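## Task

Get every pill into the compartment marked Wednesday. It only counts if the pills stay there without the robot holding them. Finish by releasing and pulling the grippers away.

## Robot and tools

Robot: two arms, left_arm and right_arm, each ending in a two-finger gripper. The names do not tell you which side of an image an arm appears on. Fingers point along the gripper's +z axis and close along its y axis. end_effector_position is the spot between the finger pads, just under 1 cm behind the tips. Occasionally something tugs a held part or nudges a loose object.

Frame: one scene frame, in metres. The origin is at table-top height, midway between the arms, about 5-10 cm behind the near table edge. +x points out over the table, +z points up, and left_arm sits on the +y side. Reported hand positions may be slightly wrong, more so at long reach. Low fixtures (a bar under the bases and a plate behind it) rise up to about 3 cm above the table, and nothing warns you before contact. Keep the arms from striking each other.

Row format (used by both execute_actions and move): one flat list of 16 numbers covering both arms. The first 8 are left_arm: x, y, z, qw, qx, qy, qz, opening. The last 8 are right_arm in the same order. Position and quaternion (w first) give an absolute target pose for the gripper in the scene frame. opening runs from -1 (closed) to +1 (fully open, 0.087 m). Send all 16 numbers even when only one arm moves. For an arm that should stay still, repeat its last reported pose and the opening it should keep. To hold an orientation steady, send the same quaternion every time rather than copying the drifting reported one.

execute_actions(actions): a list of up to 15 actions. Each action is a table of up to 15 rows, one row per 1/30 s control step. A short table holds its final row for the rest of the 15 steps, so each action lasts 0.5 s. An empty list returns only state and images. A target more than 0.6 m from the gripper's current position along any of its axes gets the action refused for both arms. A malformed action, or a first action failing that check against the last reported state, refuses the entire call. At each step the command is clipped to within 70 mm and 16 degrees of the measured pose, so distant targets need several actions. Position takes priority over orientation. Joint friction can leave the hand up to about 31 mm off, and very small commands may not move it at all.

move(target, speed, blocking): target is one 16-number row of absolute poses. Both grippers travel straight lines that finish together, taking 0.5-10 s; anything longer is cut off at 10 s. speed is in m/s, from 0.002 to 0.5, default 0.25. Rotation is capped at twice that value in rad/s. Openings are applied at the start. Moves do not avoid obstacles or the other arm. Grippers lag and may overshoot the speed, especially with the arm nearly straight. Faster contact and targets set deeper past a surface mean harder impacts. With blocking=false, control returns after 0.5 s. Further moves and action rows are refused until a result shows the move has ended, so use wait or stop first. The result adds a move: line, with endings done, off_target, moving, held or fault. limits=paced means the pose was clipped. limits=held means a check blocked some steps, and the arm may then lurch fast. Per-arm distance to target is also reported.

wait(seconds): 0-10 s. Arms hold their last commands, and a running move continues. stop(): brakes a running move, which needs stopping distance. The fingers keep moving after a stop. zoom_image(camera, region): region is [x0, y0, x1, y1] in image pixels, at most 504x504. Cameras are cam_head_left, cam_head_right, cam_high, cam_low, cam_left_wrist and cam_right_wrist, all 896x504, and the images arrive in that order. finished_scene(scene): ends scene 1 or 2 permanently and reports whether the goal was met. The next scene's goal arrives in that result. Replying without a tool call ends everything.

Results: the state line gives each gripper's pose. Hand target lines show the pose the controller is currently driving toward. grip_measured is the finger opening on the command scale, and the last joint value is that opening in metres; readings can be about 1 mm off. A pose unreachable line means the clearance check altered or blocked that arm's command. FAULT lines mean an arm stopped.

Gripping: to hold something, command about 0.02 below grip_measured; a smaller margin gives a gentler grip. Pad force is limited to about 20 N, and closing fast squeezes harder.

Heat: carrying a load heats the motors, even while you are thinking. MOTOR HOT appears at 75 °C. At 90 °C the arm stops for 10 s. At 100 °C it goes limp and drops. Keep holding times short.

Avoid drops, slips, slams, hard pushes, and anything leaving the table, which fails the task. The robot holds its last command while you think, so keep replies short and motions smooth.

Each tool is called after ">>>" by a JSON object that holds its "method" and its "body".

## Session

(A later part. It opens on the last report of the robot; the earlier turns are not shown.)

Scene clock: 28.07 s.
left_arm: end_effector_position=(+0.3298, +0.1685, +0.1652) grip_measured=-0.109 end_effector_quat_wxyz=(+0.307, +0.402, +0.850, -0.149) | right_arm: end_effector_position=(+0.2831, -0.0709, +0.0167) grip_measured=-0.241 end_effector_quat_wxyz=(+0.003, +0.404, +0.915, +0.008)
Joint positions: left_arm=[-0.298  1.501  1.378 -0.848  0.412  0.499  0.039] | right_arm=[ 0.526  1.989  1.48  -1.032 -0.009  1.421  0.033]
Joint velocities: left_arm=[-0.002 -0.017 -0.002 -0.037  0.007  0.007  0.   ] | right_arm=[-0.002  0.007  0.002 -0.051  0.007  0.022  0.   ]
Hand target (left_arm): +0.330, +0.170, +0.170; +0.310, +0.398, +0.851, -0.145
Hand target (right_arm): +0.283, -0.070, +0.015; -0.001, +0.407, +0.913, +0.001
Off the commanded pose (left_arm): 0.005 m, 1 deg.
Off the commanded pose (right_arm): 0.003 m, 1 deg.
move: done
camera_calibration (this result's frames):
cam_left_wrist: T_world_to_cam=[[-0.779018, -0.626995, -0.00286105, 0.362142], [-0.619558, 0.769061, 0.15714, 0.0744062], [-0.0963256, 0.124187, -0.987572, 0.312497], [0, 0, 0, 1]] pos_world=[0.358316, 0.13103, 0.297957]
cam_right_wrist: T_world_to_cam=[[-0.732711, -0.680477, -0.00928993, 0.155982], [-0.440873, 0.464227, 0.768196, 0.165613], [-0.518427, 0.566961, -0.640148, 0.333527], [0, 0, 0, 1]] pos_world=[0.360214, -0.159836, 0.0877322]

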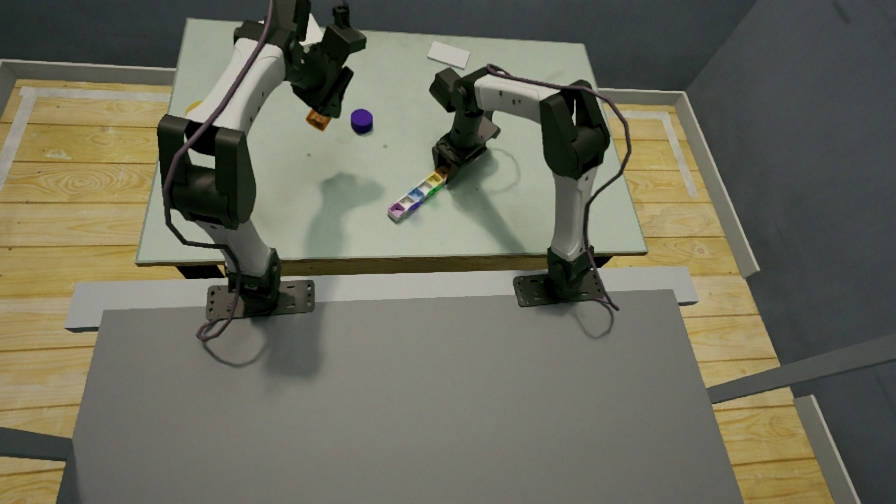

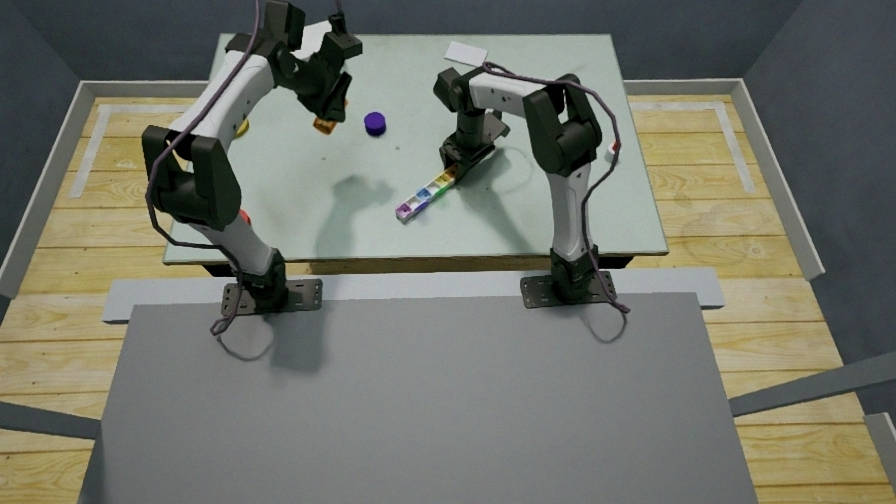

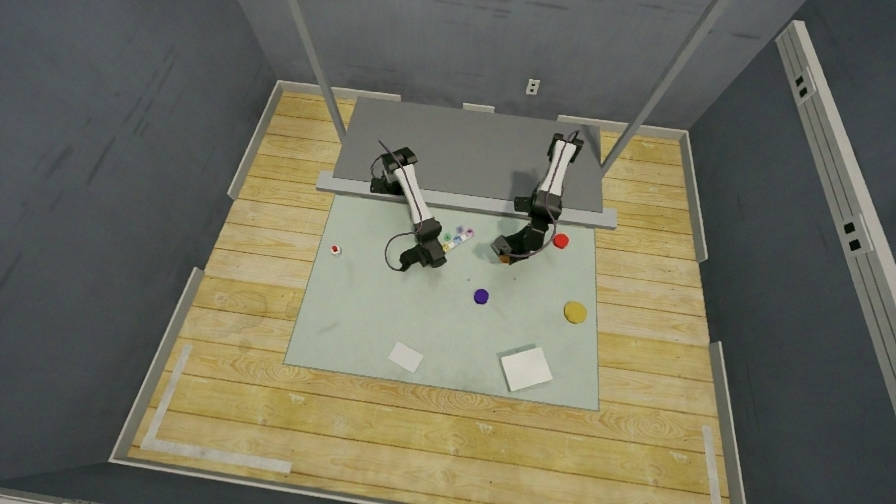

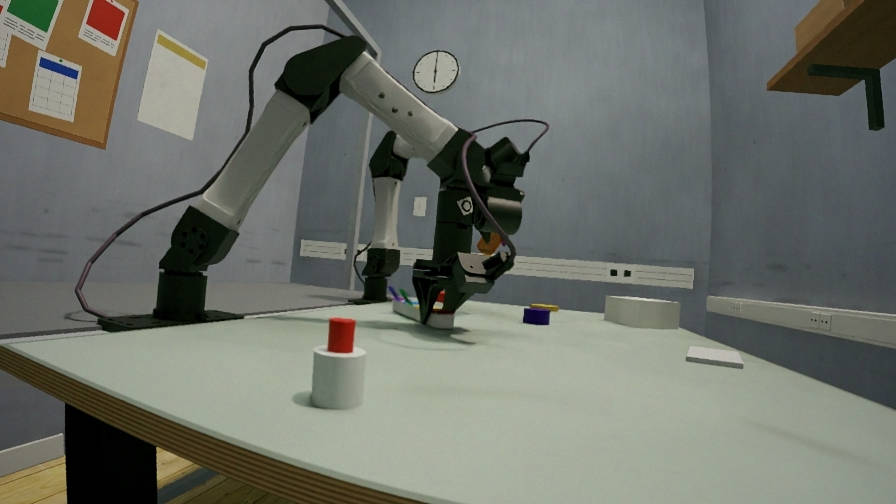

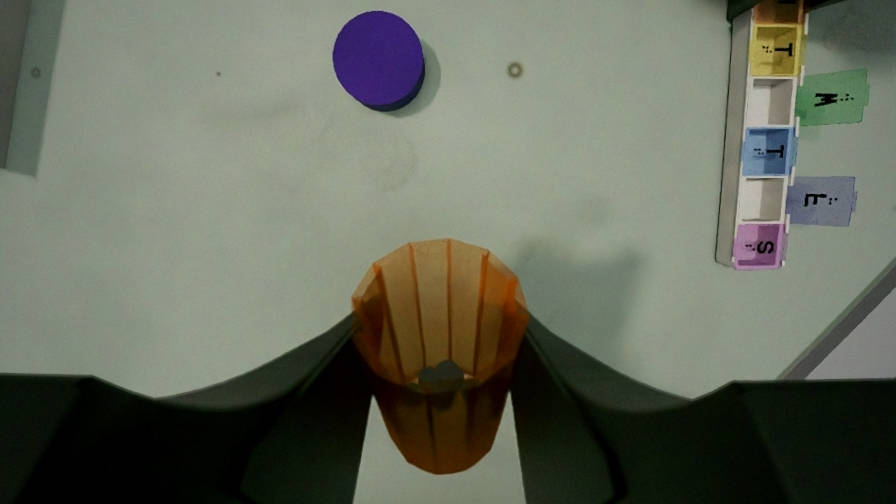

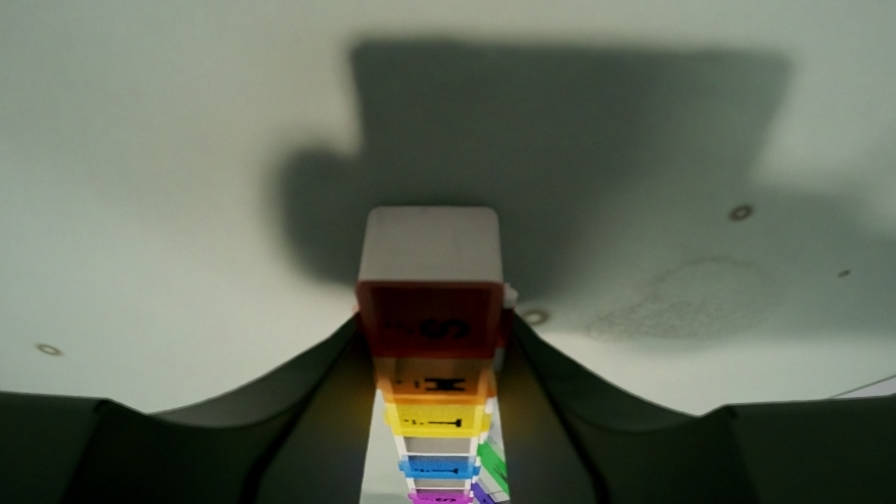

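>>> {"method": "move", "body": {"target": [0.33,0.17,0.17,0.310,0.398,0.852,-0.145,-0.15, 0.285,-0.07,0.012,0,0.407,0.914,0,1]}}

>>> {"method": "move", "body": {"target": [0.30,0.08,0.13,0.047,0.926,0.355,-0.122,-0.15, 0.355,-0.15,0.04,0,0.407,0.914,0,1], "speed": 0.2}}

>>> {"method": "move", "body": {"target": [0.272,0.008,0.08,0.047,0.926,0.355,-0.122,-0.15, 0.355,-0.15,0.04,0,0.407,0.914,0,1], "speed": 0.1}}

Scene clock: 30.97 s.
left_arm: end_effector_position=(+0.3299, +0.1685, +0.1652) grip_measured=-0.109 end_effector_quat_wxyz=(+0.307, +0.402, +0.850, -0.149) | right_arm: end_effector_position=(+0.2827, -0.0711, +0.0167) grip_measured=+1.000 end_effector_quat_wxyz=(+0.002, +0.405, +0.914, +0.007)
Joint positions: left_arm=[-0.298  1.501  1.378 -0.848  0.412  0.499  0.039] | right_arm=[ 0.526  1.989  1.48  -1.034 -0.009  1.422  0.087]
Joint velocities: left_arm=[-0.007 -0.002 -0.022 -0.007 -0.022  0.066 -0.   ] | right_arm=[-0.002  0.012 -0.002  0.022 -0.007 -0.007  0.   ]
Hand target (left_arm): +0.330, +0.170, +0.170; +0.310, +0.398, +0.851, -0.145
Hand target (right_arm): +0.285, -0.070, +0.012; +0.000, +0.407, +0.914, +0.000
Off the commanded pose (left_arm): 0.005 m, 1 deg.
Off the commanded pose (right_arm): 0.005 m, 1 deg.
move: done
camera_calibration (this result's frames):
cam_left_wrist: T_world_to_cam=[[-0.778884, -0.62716, -0.00311683, 0.362226], [-0.619735, 0.768881, 0.157323, 0.0744377], [-0.0962704, 0.124468, -0.987542, 0.312407], [0, 0, 0, 1]] pos_world=[0.35834, 0.131056, 0.297933]
cam_right_wrist: T_world_to_cam=[[-0.733768, -0.679359, -0.00740576, 0.155924], [-0.438926, 0.465702, 0.768418, 0.165108], [-0.518583, 0.567091, -0.639906, 0.333524], [0, 0, 0, 1]] pos_world=[0.359842, -0.160102, 0.0877068]

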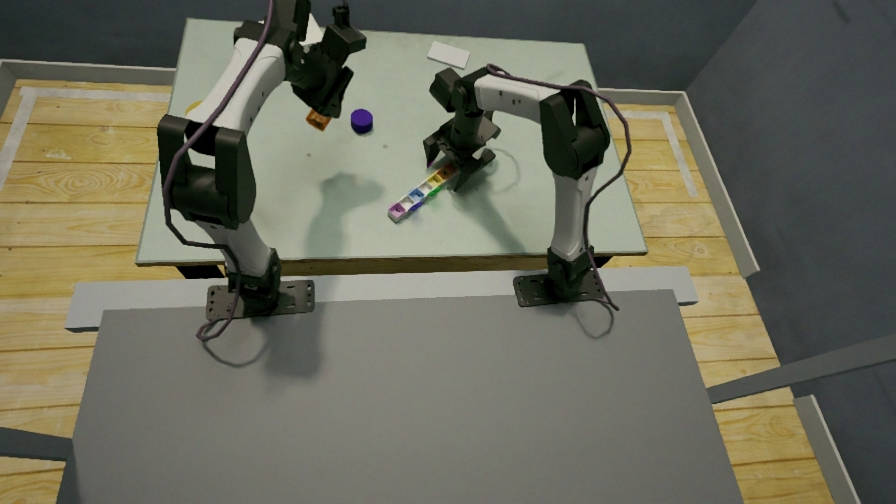

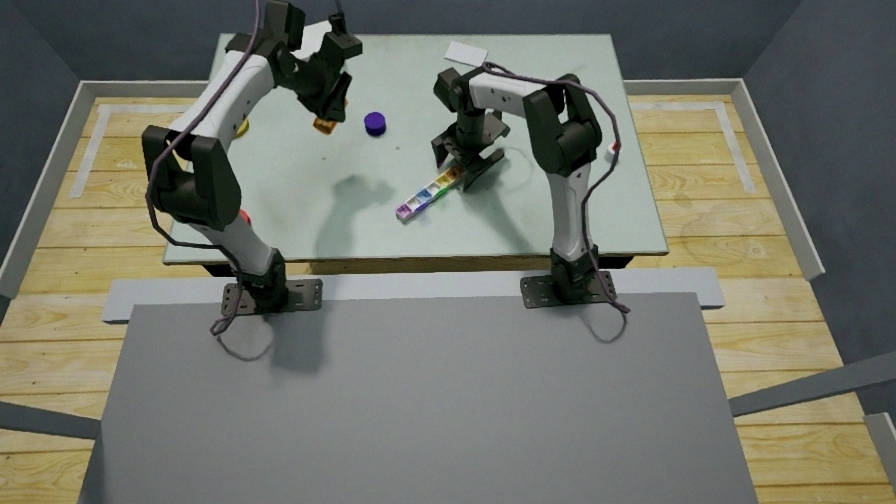

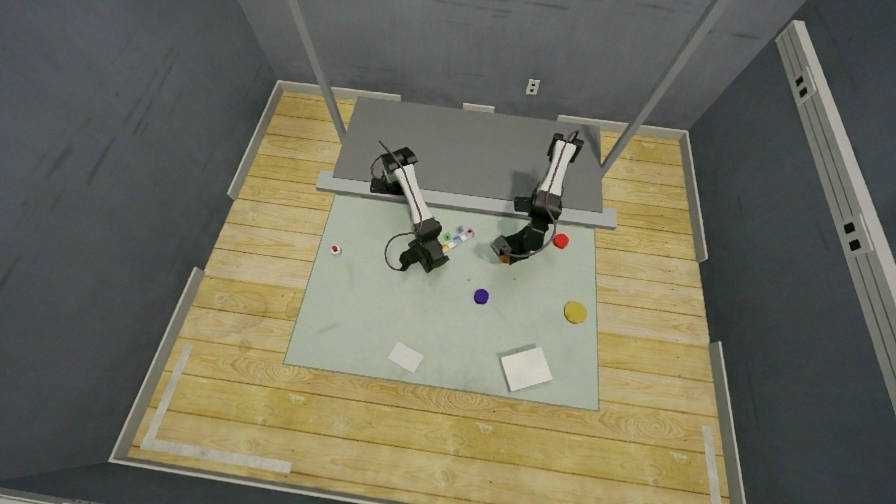

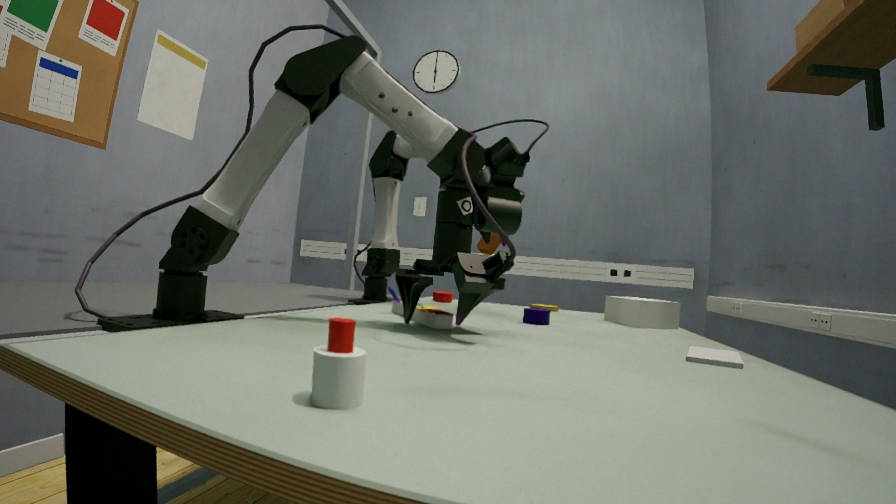

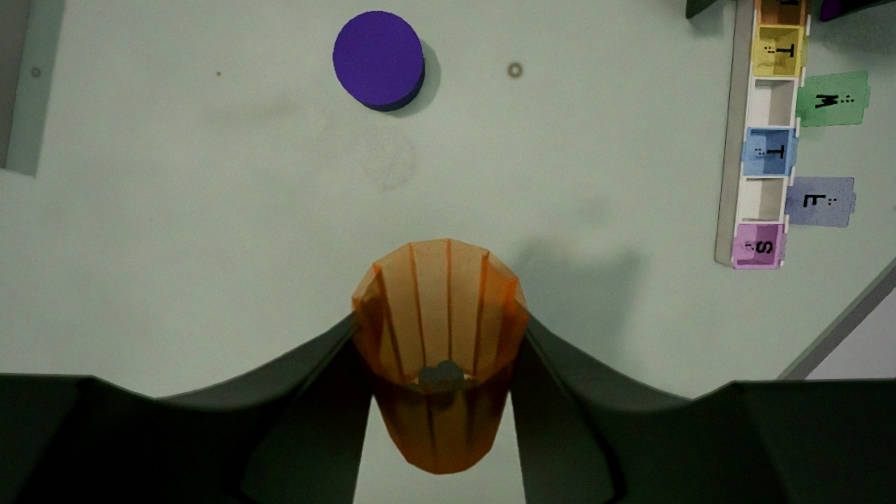

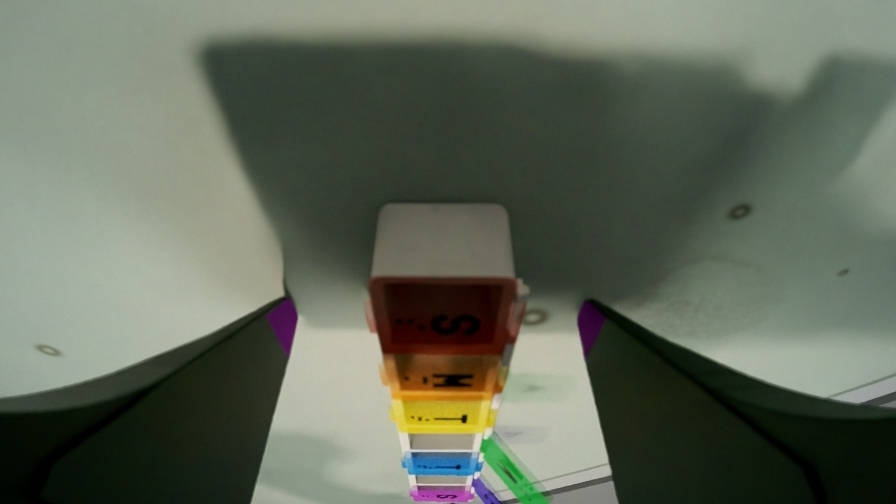

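Scene clock: 35.37 s.
left_arm: end_effector_position=(+0.3004, +0.0817, +0.1319) grip_measured=-0.109 end_effector_quat_wxyz=(+0.063, +0.923, +0.359, -0.121) | right_arm: end_effector_position=(+0.3537, -0.1463, +0.0435) grip_measured=+1.000 end_effector_quat_wxyz=(+0.006, +0.406, +0.914, +0.006)
Joint positions: left_arm=[-0.657  1.999  1.974 -1.566  0.29   1.795  0.039] | right_arm=[ 0.272  2.082  1.726 -1.187 -0.009  1.17   0.087]
Joint velocities: left_arm=[ 0.007  0.007 -0.027  0.051  0.022  0.007 -0.001] | right_arm=[ 0.002  0.002 -0.012  0.007 -0.037 -0.007  0.   ]
Hand target (left_arm): +0.300, +0.081, +0.133; +0.056, +0.927, +0.352, -0.119
Hand target (right_arm): +0.356, -0.149, +0.040; +0.001, +0.407, +0.914, -0.001
Off the commanded pose (left_arm): 0.003 m, 2 deg.
Off the commanded pose (right_arm): 0.005 m, 1 deg.
joint sent to its limit (left arm) — the command would take joint 4 (wrist pitch) past its lower limit, so that joint was sent only as far as its limit.
move: done
camera_calibration (this result's frames):
cam_left_wrist: T_world_to_cam=[[-0.670591, 0.741046, -0.0340291, 0.144491], [0.606767, 0.574314, 0.549542, -0.276129], [0.42678, 0.347871, -0.834772, 0.0919878], [0, 0, 0, 1]] pos_world=[0.225182, 0.0195106, 0.23345]
cam_right_wrist: T_world_to_cam=[[-0.735016, -0.678, -0.00826204, 0.157802], [-0.442446, 0.470349, 0.763553, 0.212863], [-0.513803, 0.564879, -0.645692, 0.428401], [0, 0, 0, 1]] pos_world=[0.430281, -0.235126, 0.115386]

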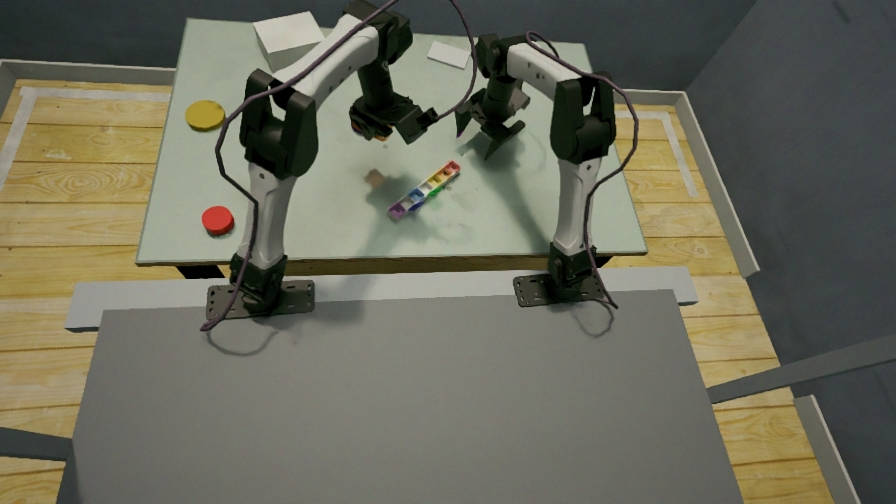

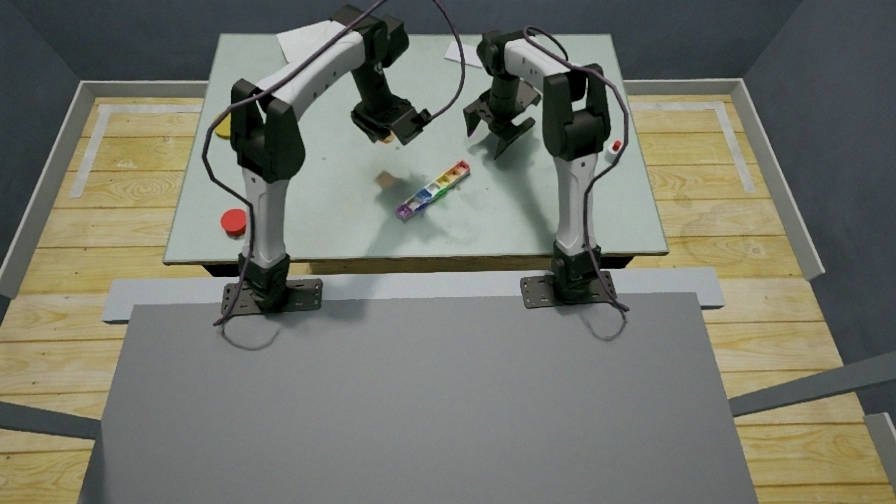

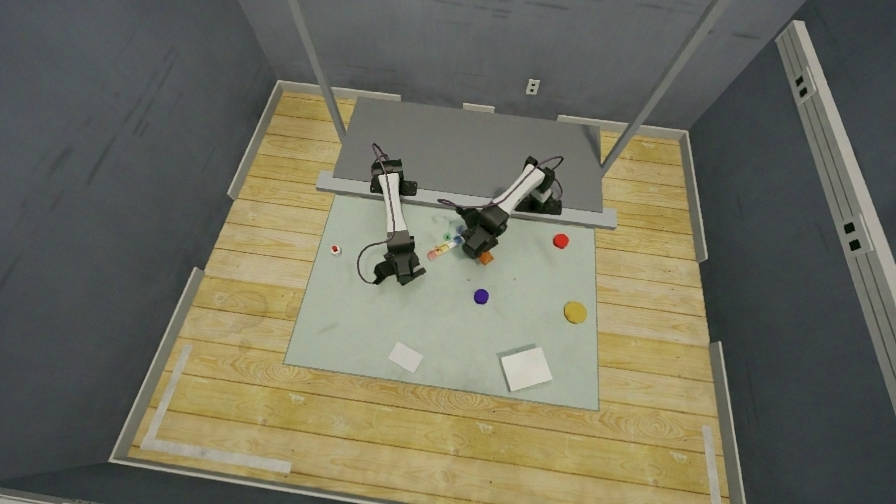

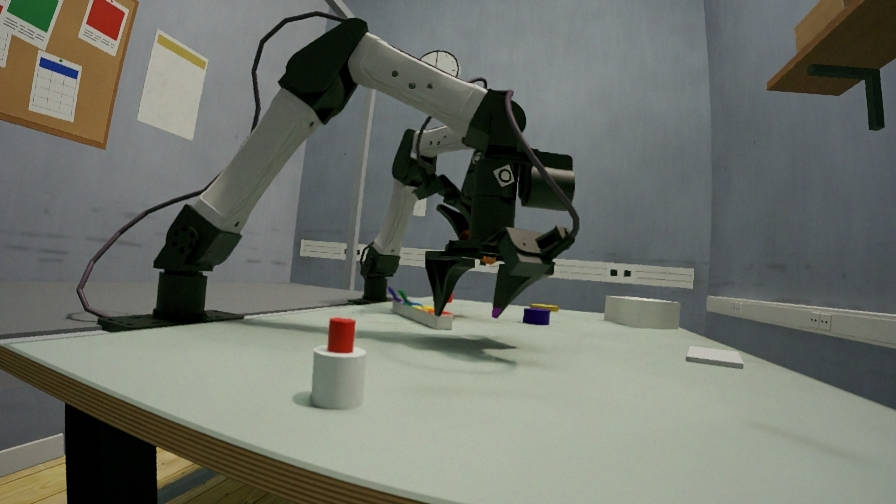

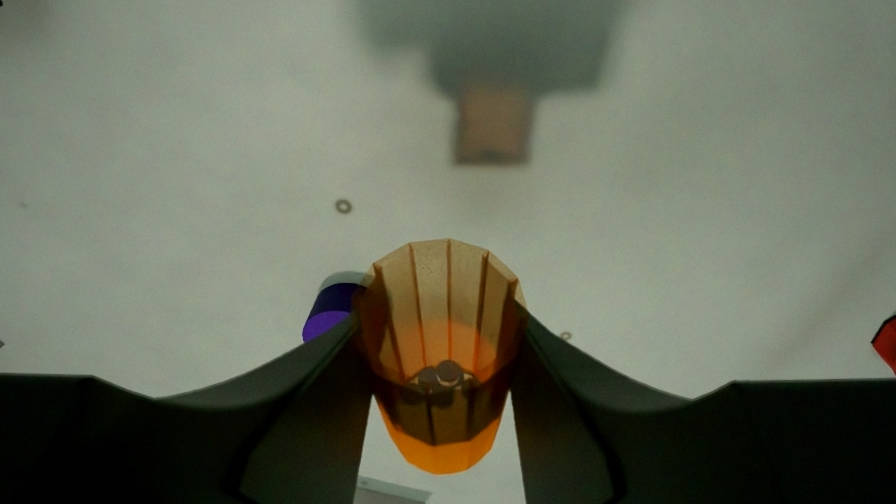

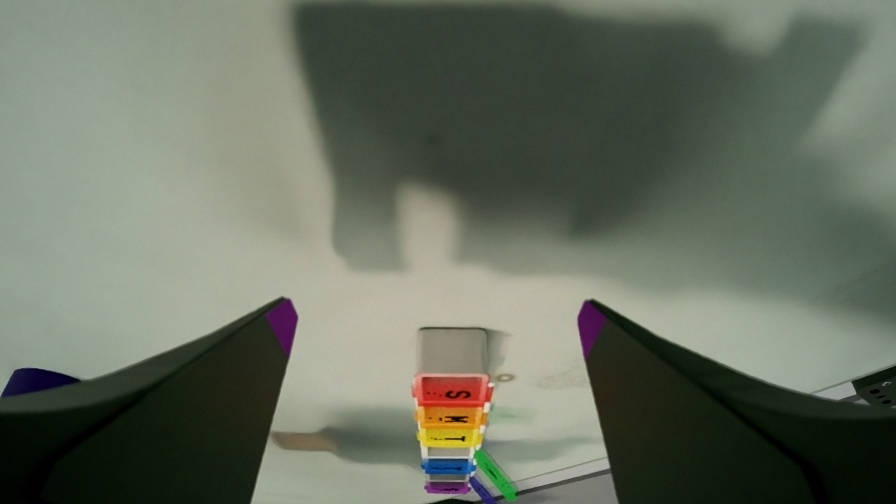

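Scene clock: 36.70 s.
left_arm: end_effector_position=(+0.2704, +0.0105, +0.0842) grip_measured=-0.109 end_effector_quat_wxyz=(+0.047, +0.926, +0.353, -0.126) | right_arm: end_effector_position=(+0.3537, -0.1464, +0.0435) grip_measured=+1.000 end_effector_quat_wxyz=(+0.006, +0.405, +0.914, +0.006)
Joint positions: left_arm=[-0.851  2.097  1.936 -1.408  0.286  1.613  0.039] | right_arm=[ 0.272  2.082  1.726 -1.187 -0.009  1.168  0.087]
Joint velocities: left_arm=[ 0.007 -0.007 -0.007  0.022  0.007 -0.022 -0.001] | right_arm=[ 0.017 -0.002  0.007  0.022 -0.051 -0.095  0.   ]
Hand target (left_arm): +0.272, +0.009, +0.080; +0.047, +0.926, +0.355, -0.121
Hand target (right_arm): +0.355, -0.150, +0.040; +0.000, +0.407, +0.913, +0.000
Off the commanded pose (left_arm): 0.005 m, 1 deg.
Off the commanded pose (right_arm): 0.005 m, 1 deg.
move: done
camera_calibration (this result's frames):
cam_left_wrist: T_world_to_cam=[[-0.656822, 0.754039, -0.00332509, 0.169028], [0.628302, 0.549723, 0.550492, -0.196464], [0.41692, 0.359486, -0.834834, 0.0923169], [0, 0, 0, 1]] pos_world=[0.195971, -0.0526389, 0.185783]
cam_right_wrist: T_world_to_cam=[[-0.733721, -0.679401, -0.00824953, 0.157059], [-0.44335, 0.469527, 0.763535, 0.213064], [-0.514872, 0.563879, -0.645714, 0.428633], [0, 0, 0, 1]] pos_world=[0.430391, -0.23503, 0.115389]

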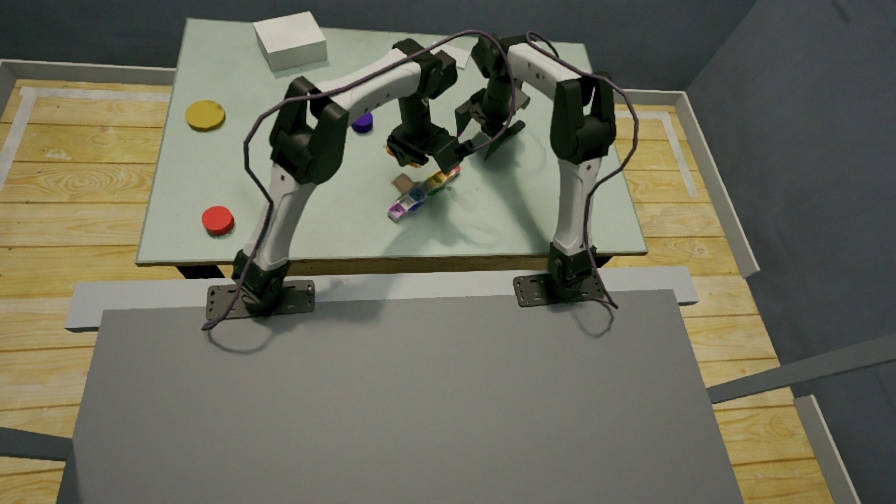

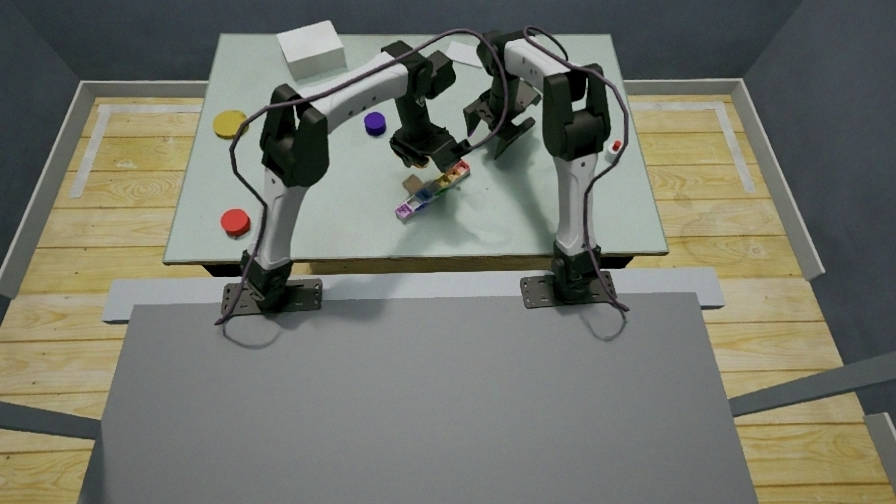

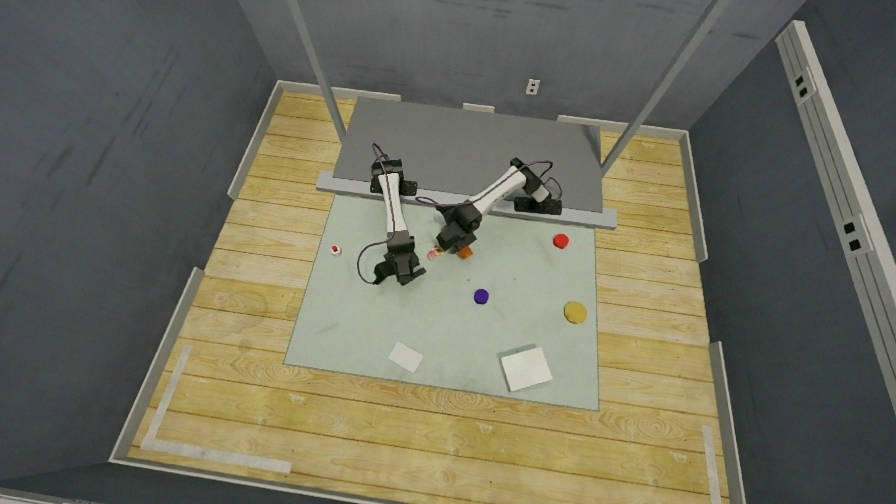

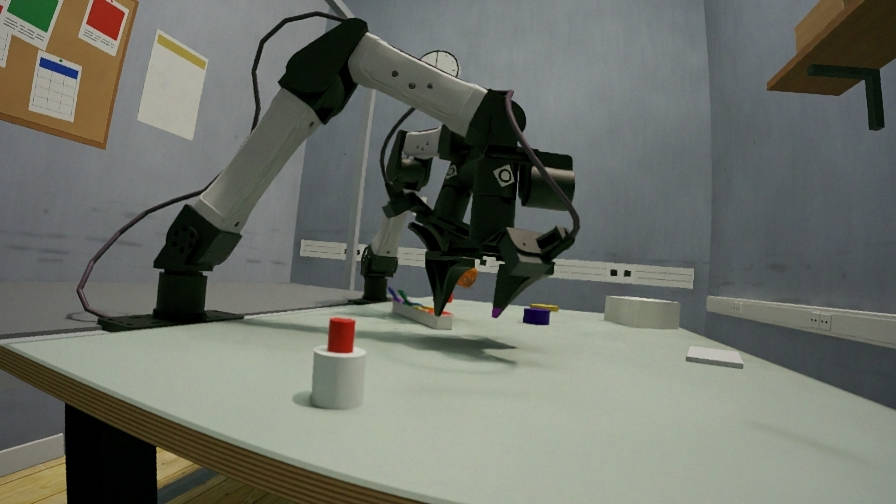

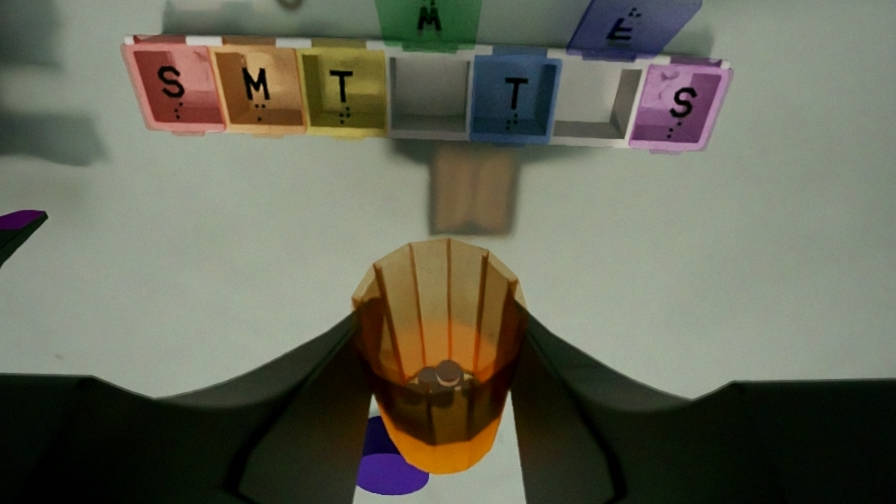

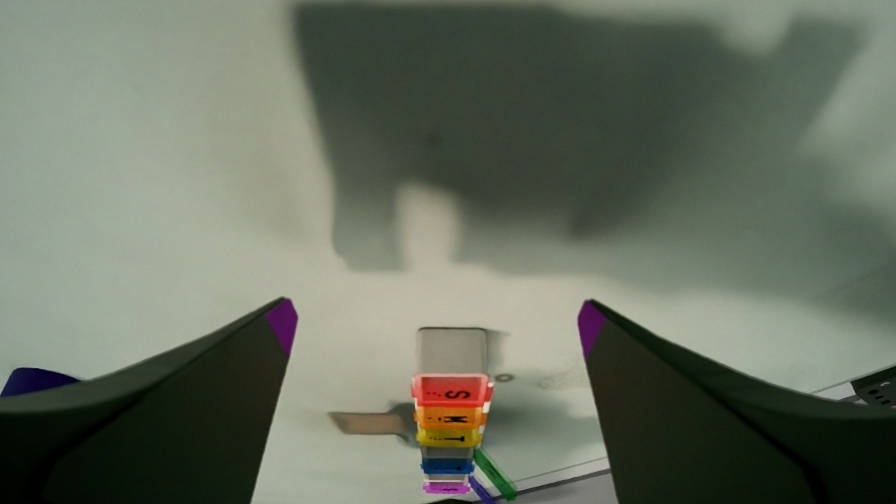

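>>> {"method": "move", "body": {"target": [0.259,-0.006,0.054,0,0.934,0.358,0,-0.15, 0.38,-0.19,0.13,0,0.407,0.914,0,1], "speed": 0.06}}

>>> {"method": "zoom_image", "body": {"camera": "cam_low", "region": [370, 240, 510, 340]}}

Scene clock: 41.20 s.
left_arm: end_effector_position=(+0.2603, -0.0047, +0.0607) grip_measured=-0.109 end_effector_quat_wxyz=(+0.002, +0.934, +0.357, -0.005) | right_arm: end_effector_position=(+0.3777, -0.1873, +0.1315) grip_measured=+1.000 end_effector_quat_wxyz=(+0.012, +0.407, +0.913, +0.008)
Joint positions: left_arm=[-1.009  2.12   1.866 -1.297  0.024  1.45   0.039] | right_arm=[ 0.158  2.152  2.187 -1.567 -0.009  1.058  0.087]
Joint velocities: left_arm=[-0.017  0.002  0.002 -0.051 -0.066  0.022 -0.001] | right_arm=[-0.002 -0.012 -0.032 -0.051  0.007 -0.037  0.   ]
Hand target (left_arm): +0.260, -0.005, +0.054; -0.002, +0.934, +0.358, +0.000
Hand target (right_arm): +0.379, -0.190, +0.130; +0.006, +0.407, +0.913, +0.005
Off the commanded pose (left_arm): 0.007 m, 1 deg.
Off the commanded pose (right_arm): 0.004 m, 2 deg.
joint sent to its limit (right arm) — the command would take joint 4 (wrist pitch) past its lower limit, so that joint was sent only as far as its limit.
move: done
camera_calibration (this result's frames):
cam_left_wrist: T_world_to_cam=[[-0.658757, 0.752351, -0.00269705, 0.174231], [0.499405, 0.439953, 0.746349, -0.147641], [0.562703, 0.490315, -0.665549, 0.0347461], [0, 0, 0, 1]] pos_world=[0.168957, -0.0831645, 0.133787]
cam_right_wrist: T_world_to_cam=[[-0.735847, -0.676944, -0.0166303, 0.149944], [-0.450794, 0.471398, 0.758003, 0.179619], [-0.505286, 0.565271, -0.652039, 0.518383], [0, 0, 0, 1]] pos_world=[0.453239, -0.276196, 0.204348]

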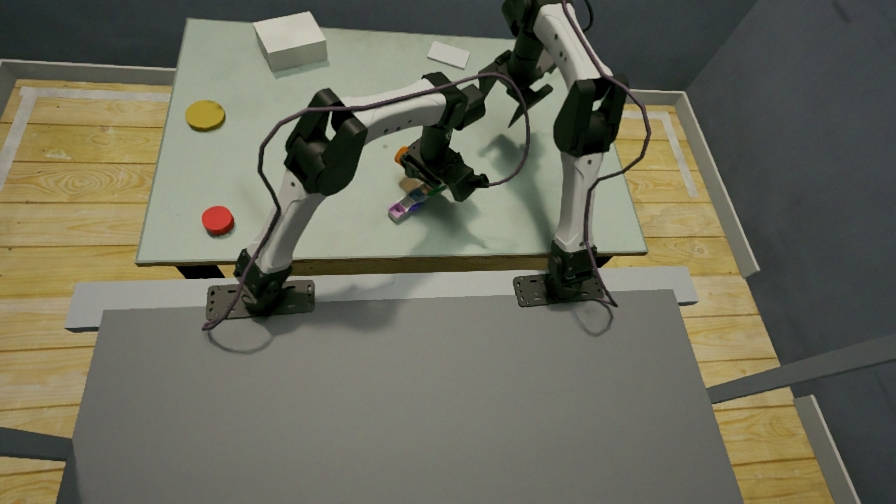

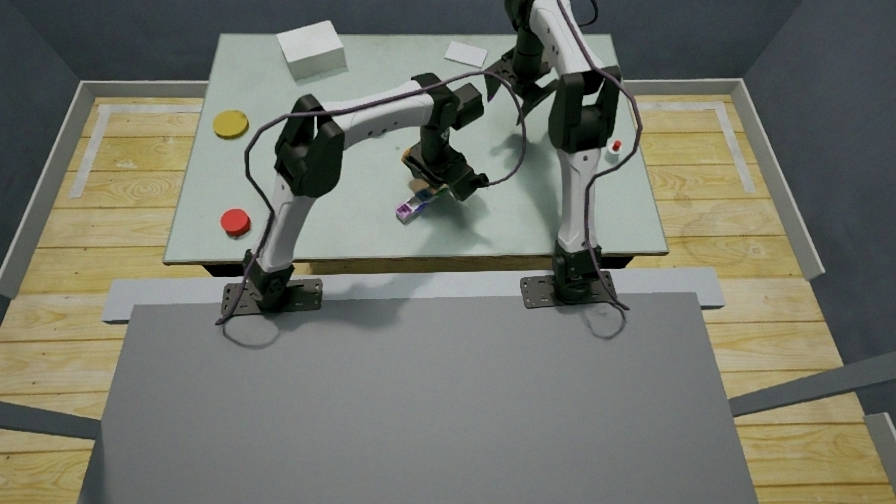

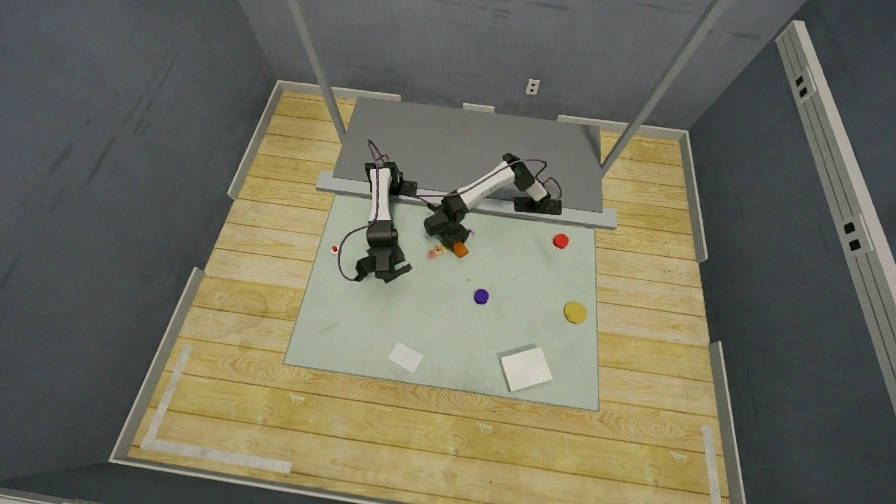

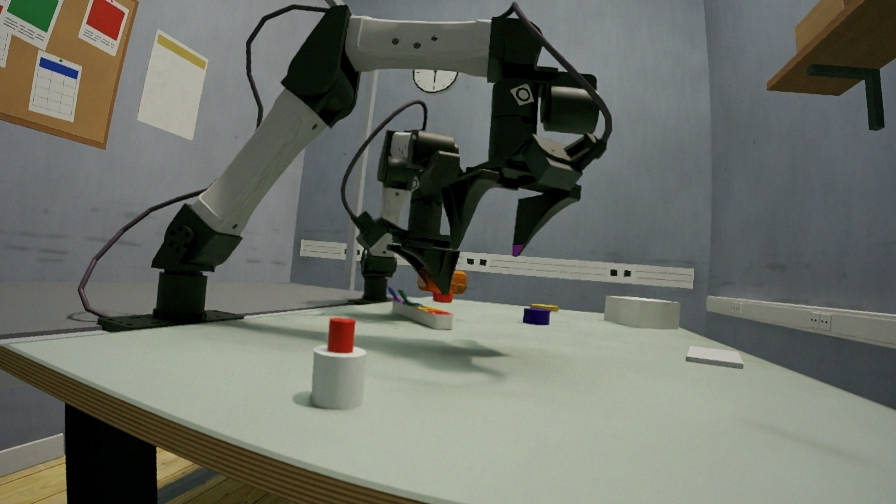

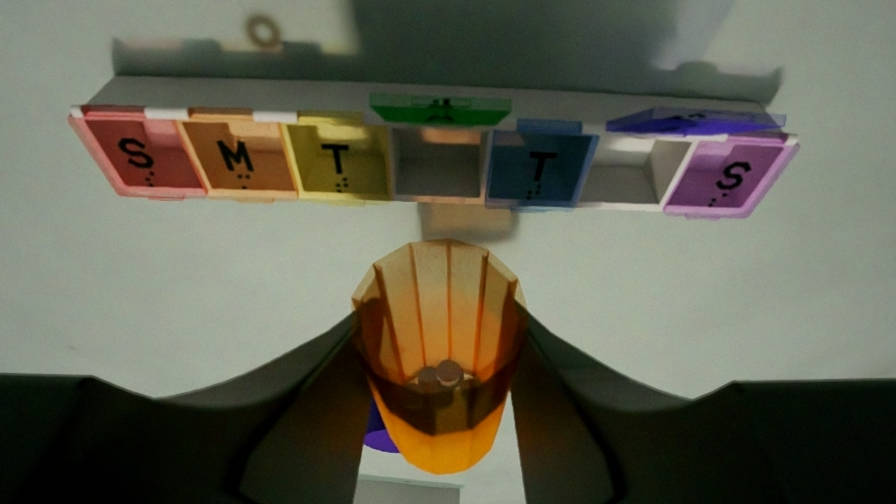

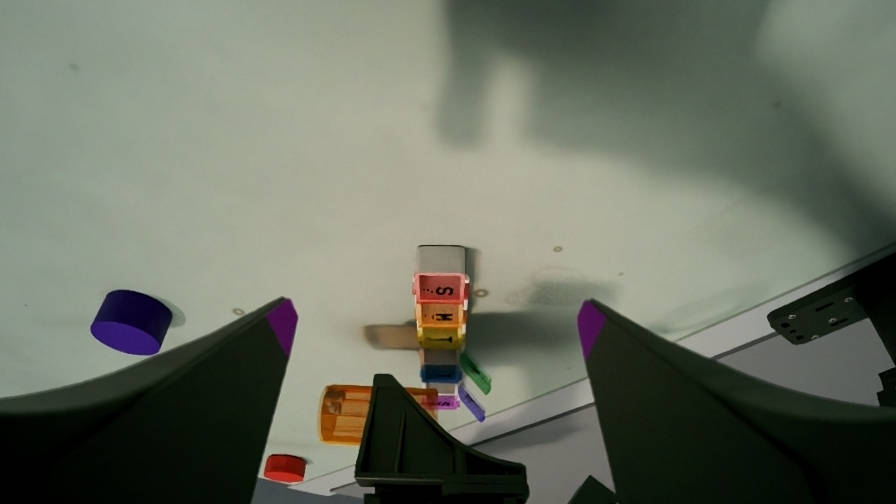

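Region (370, 240, 510, 340) of cam_low's 896x504 image, scaled by 3.600, with more detail than that image has; it fills the top 360 rows of this view, and the rest is white.

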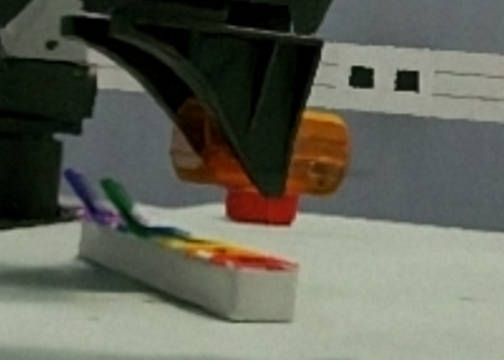

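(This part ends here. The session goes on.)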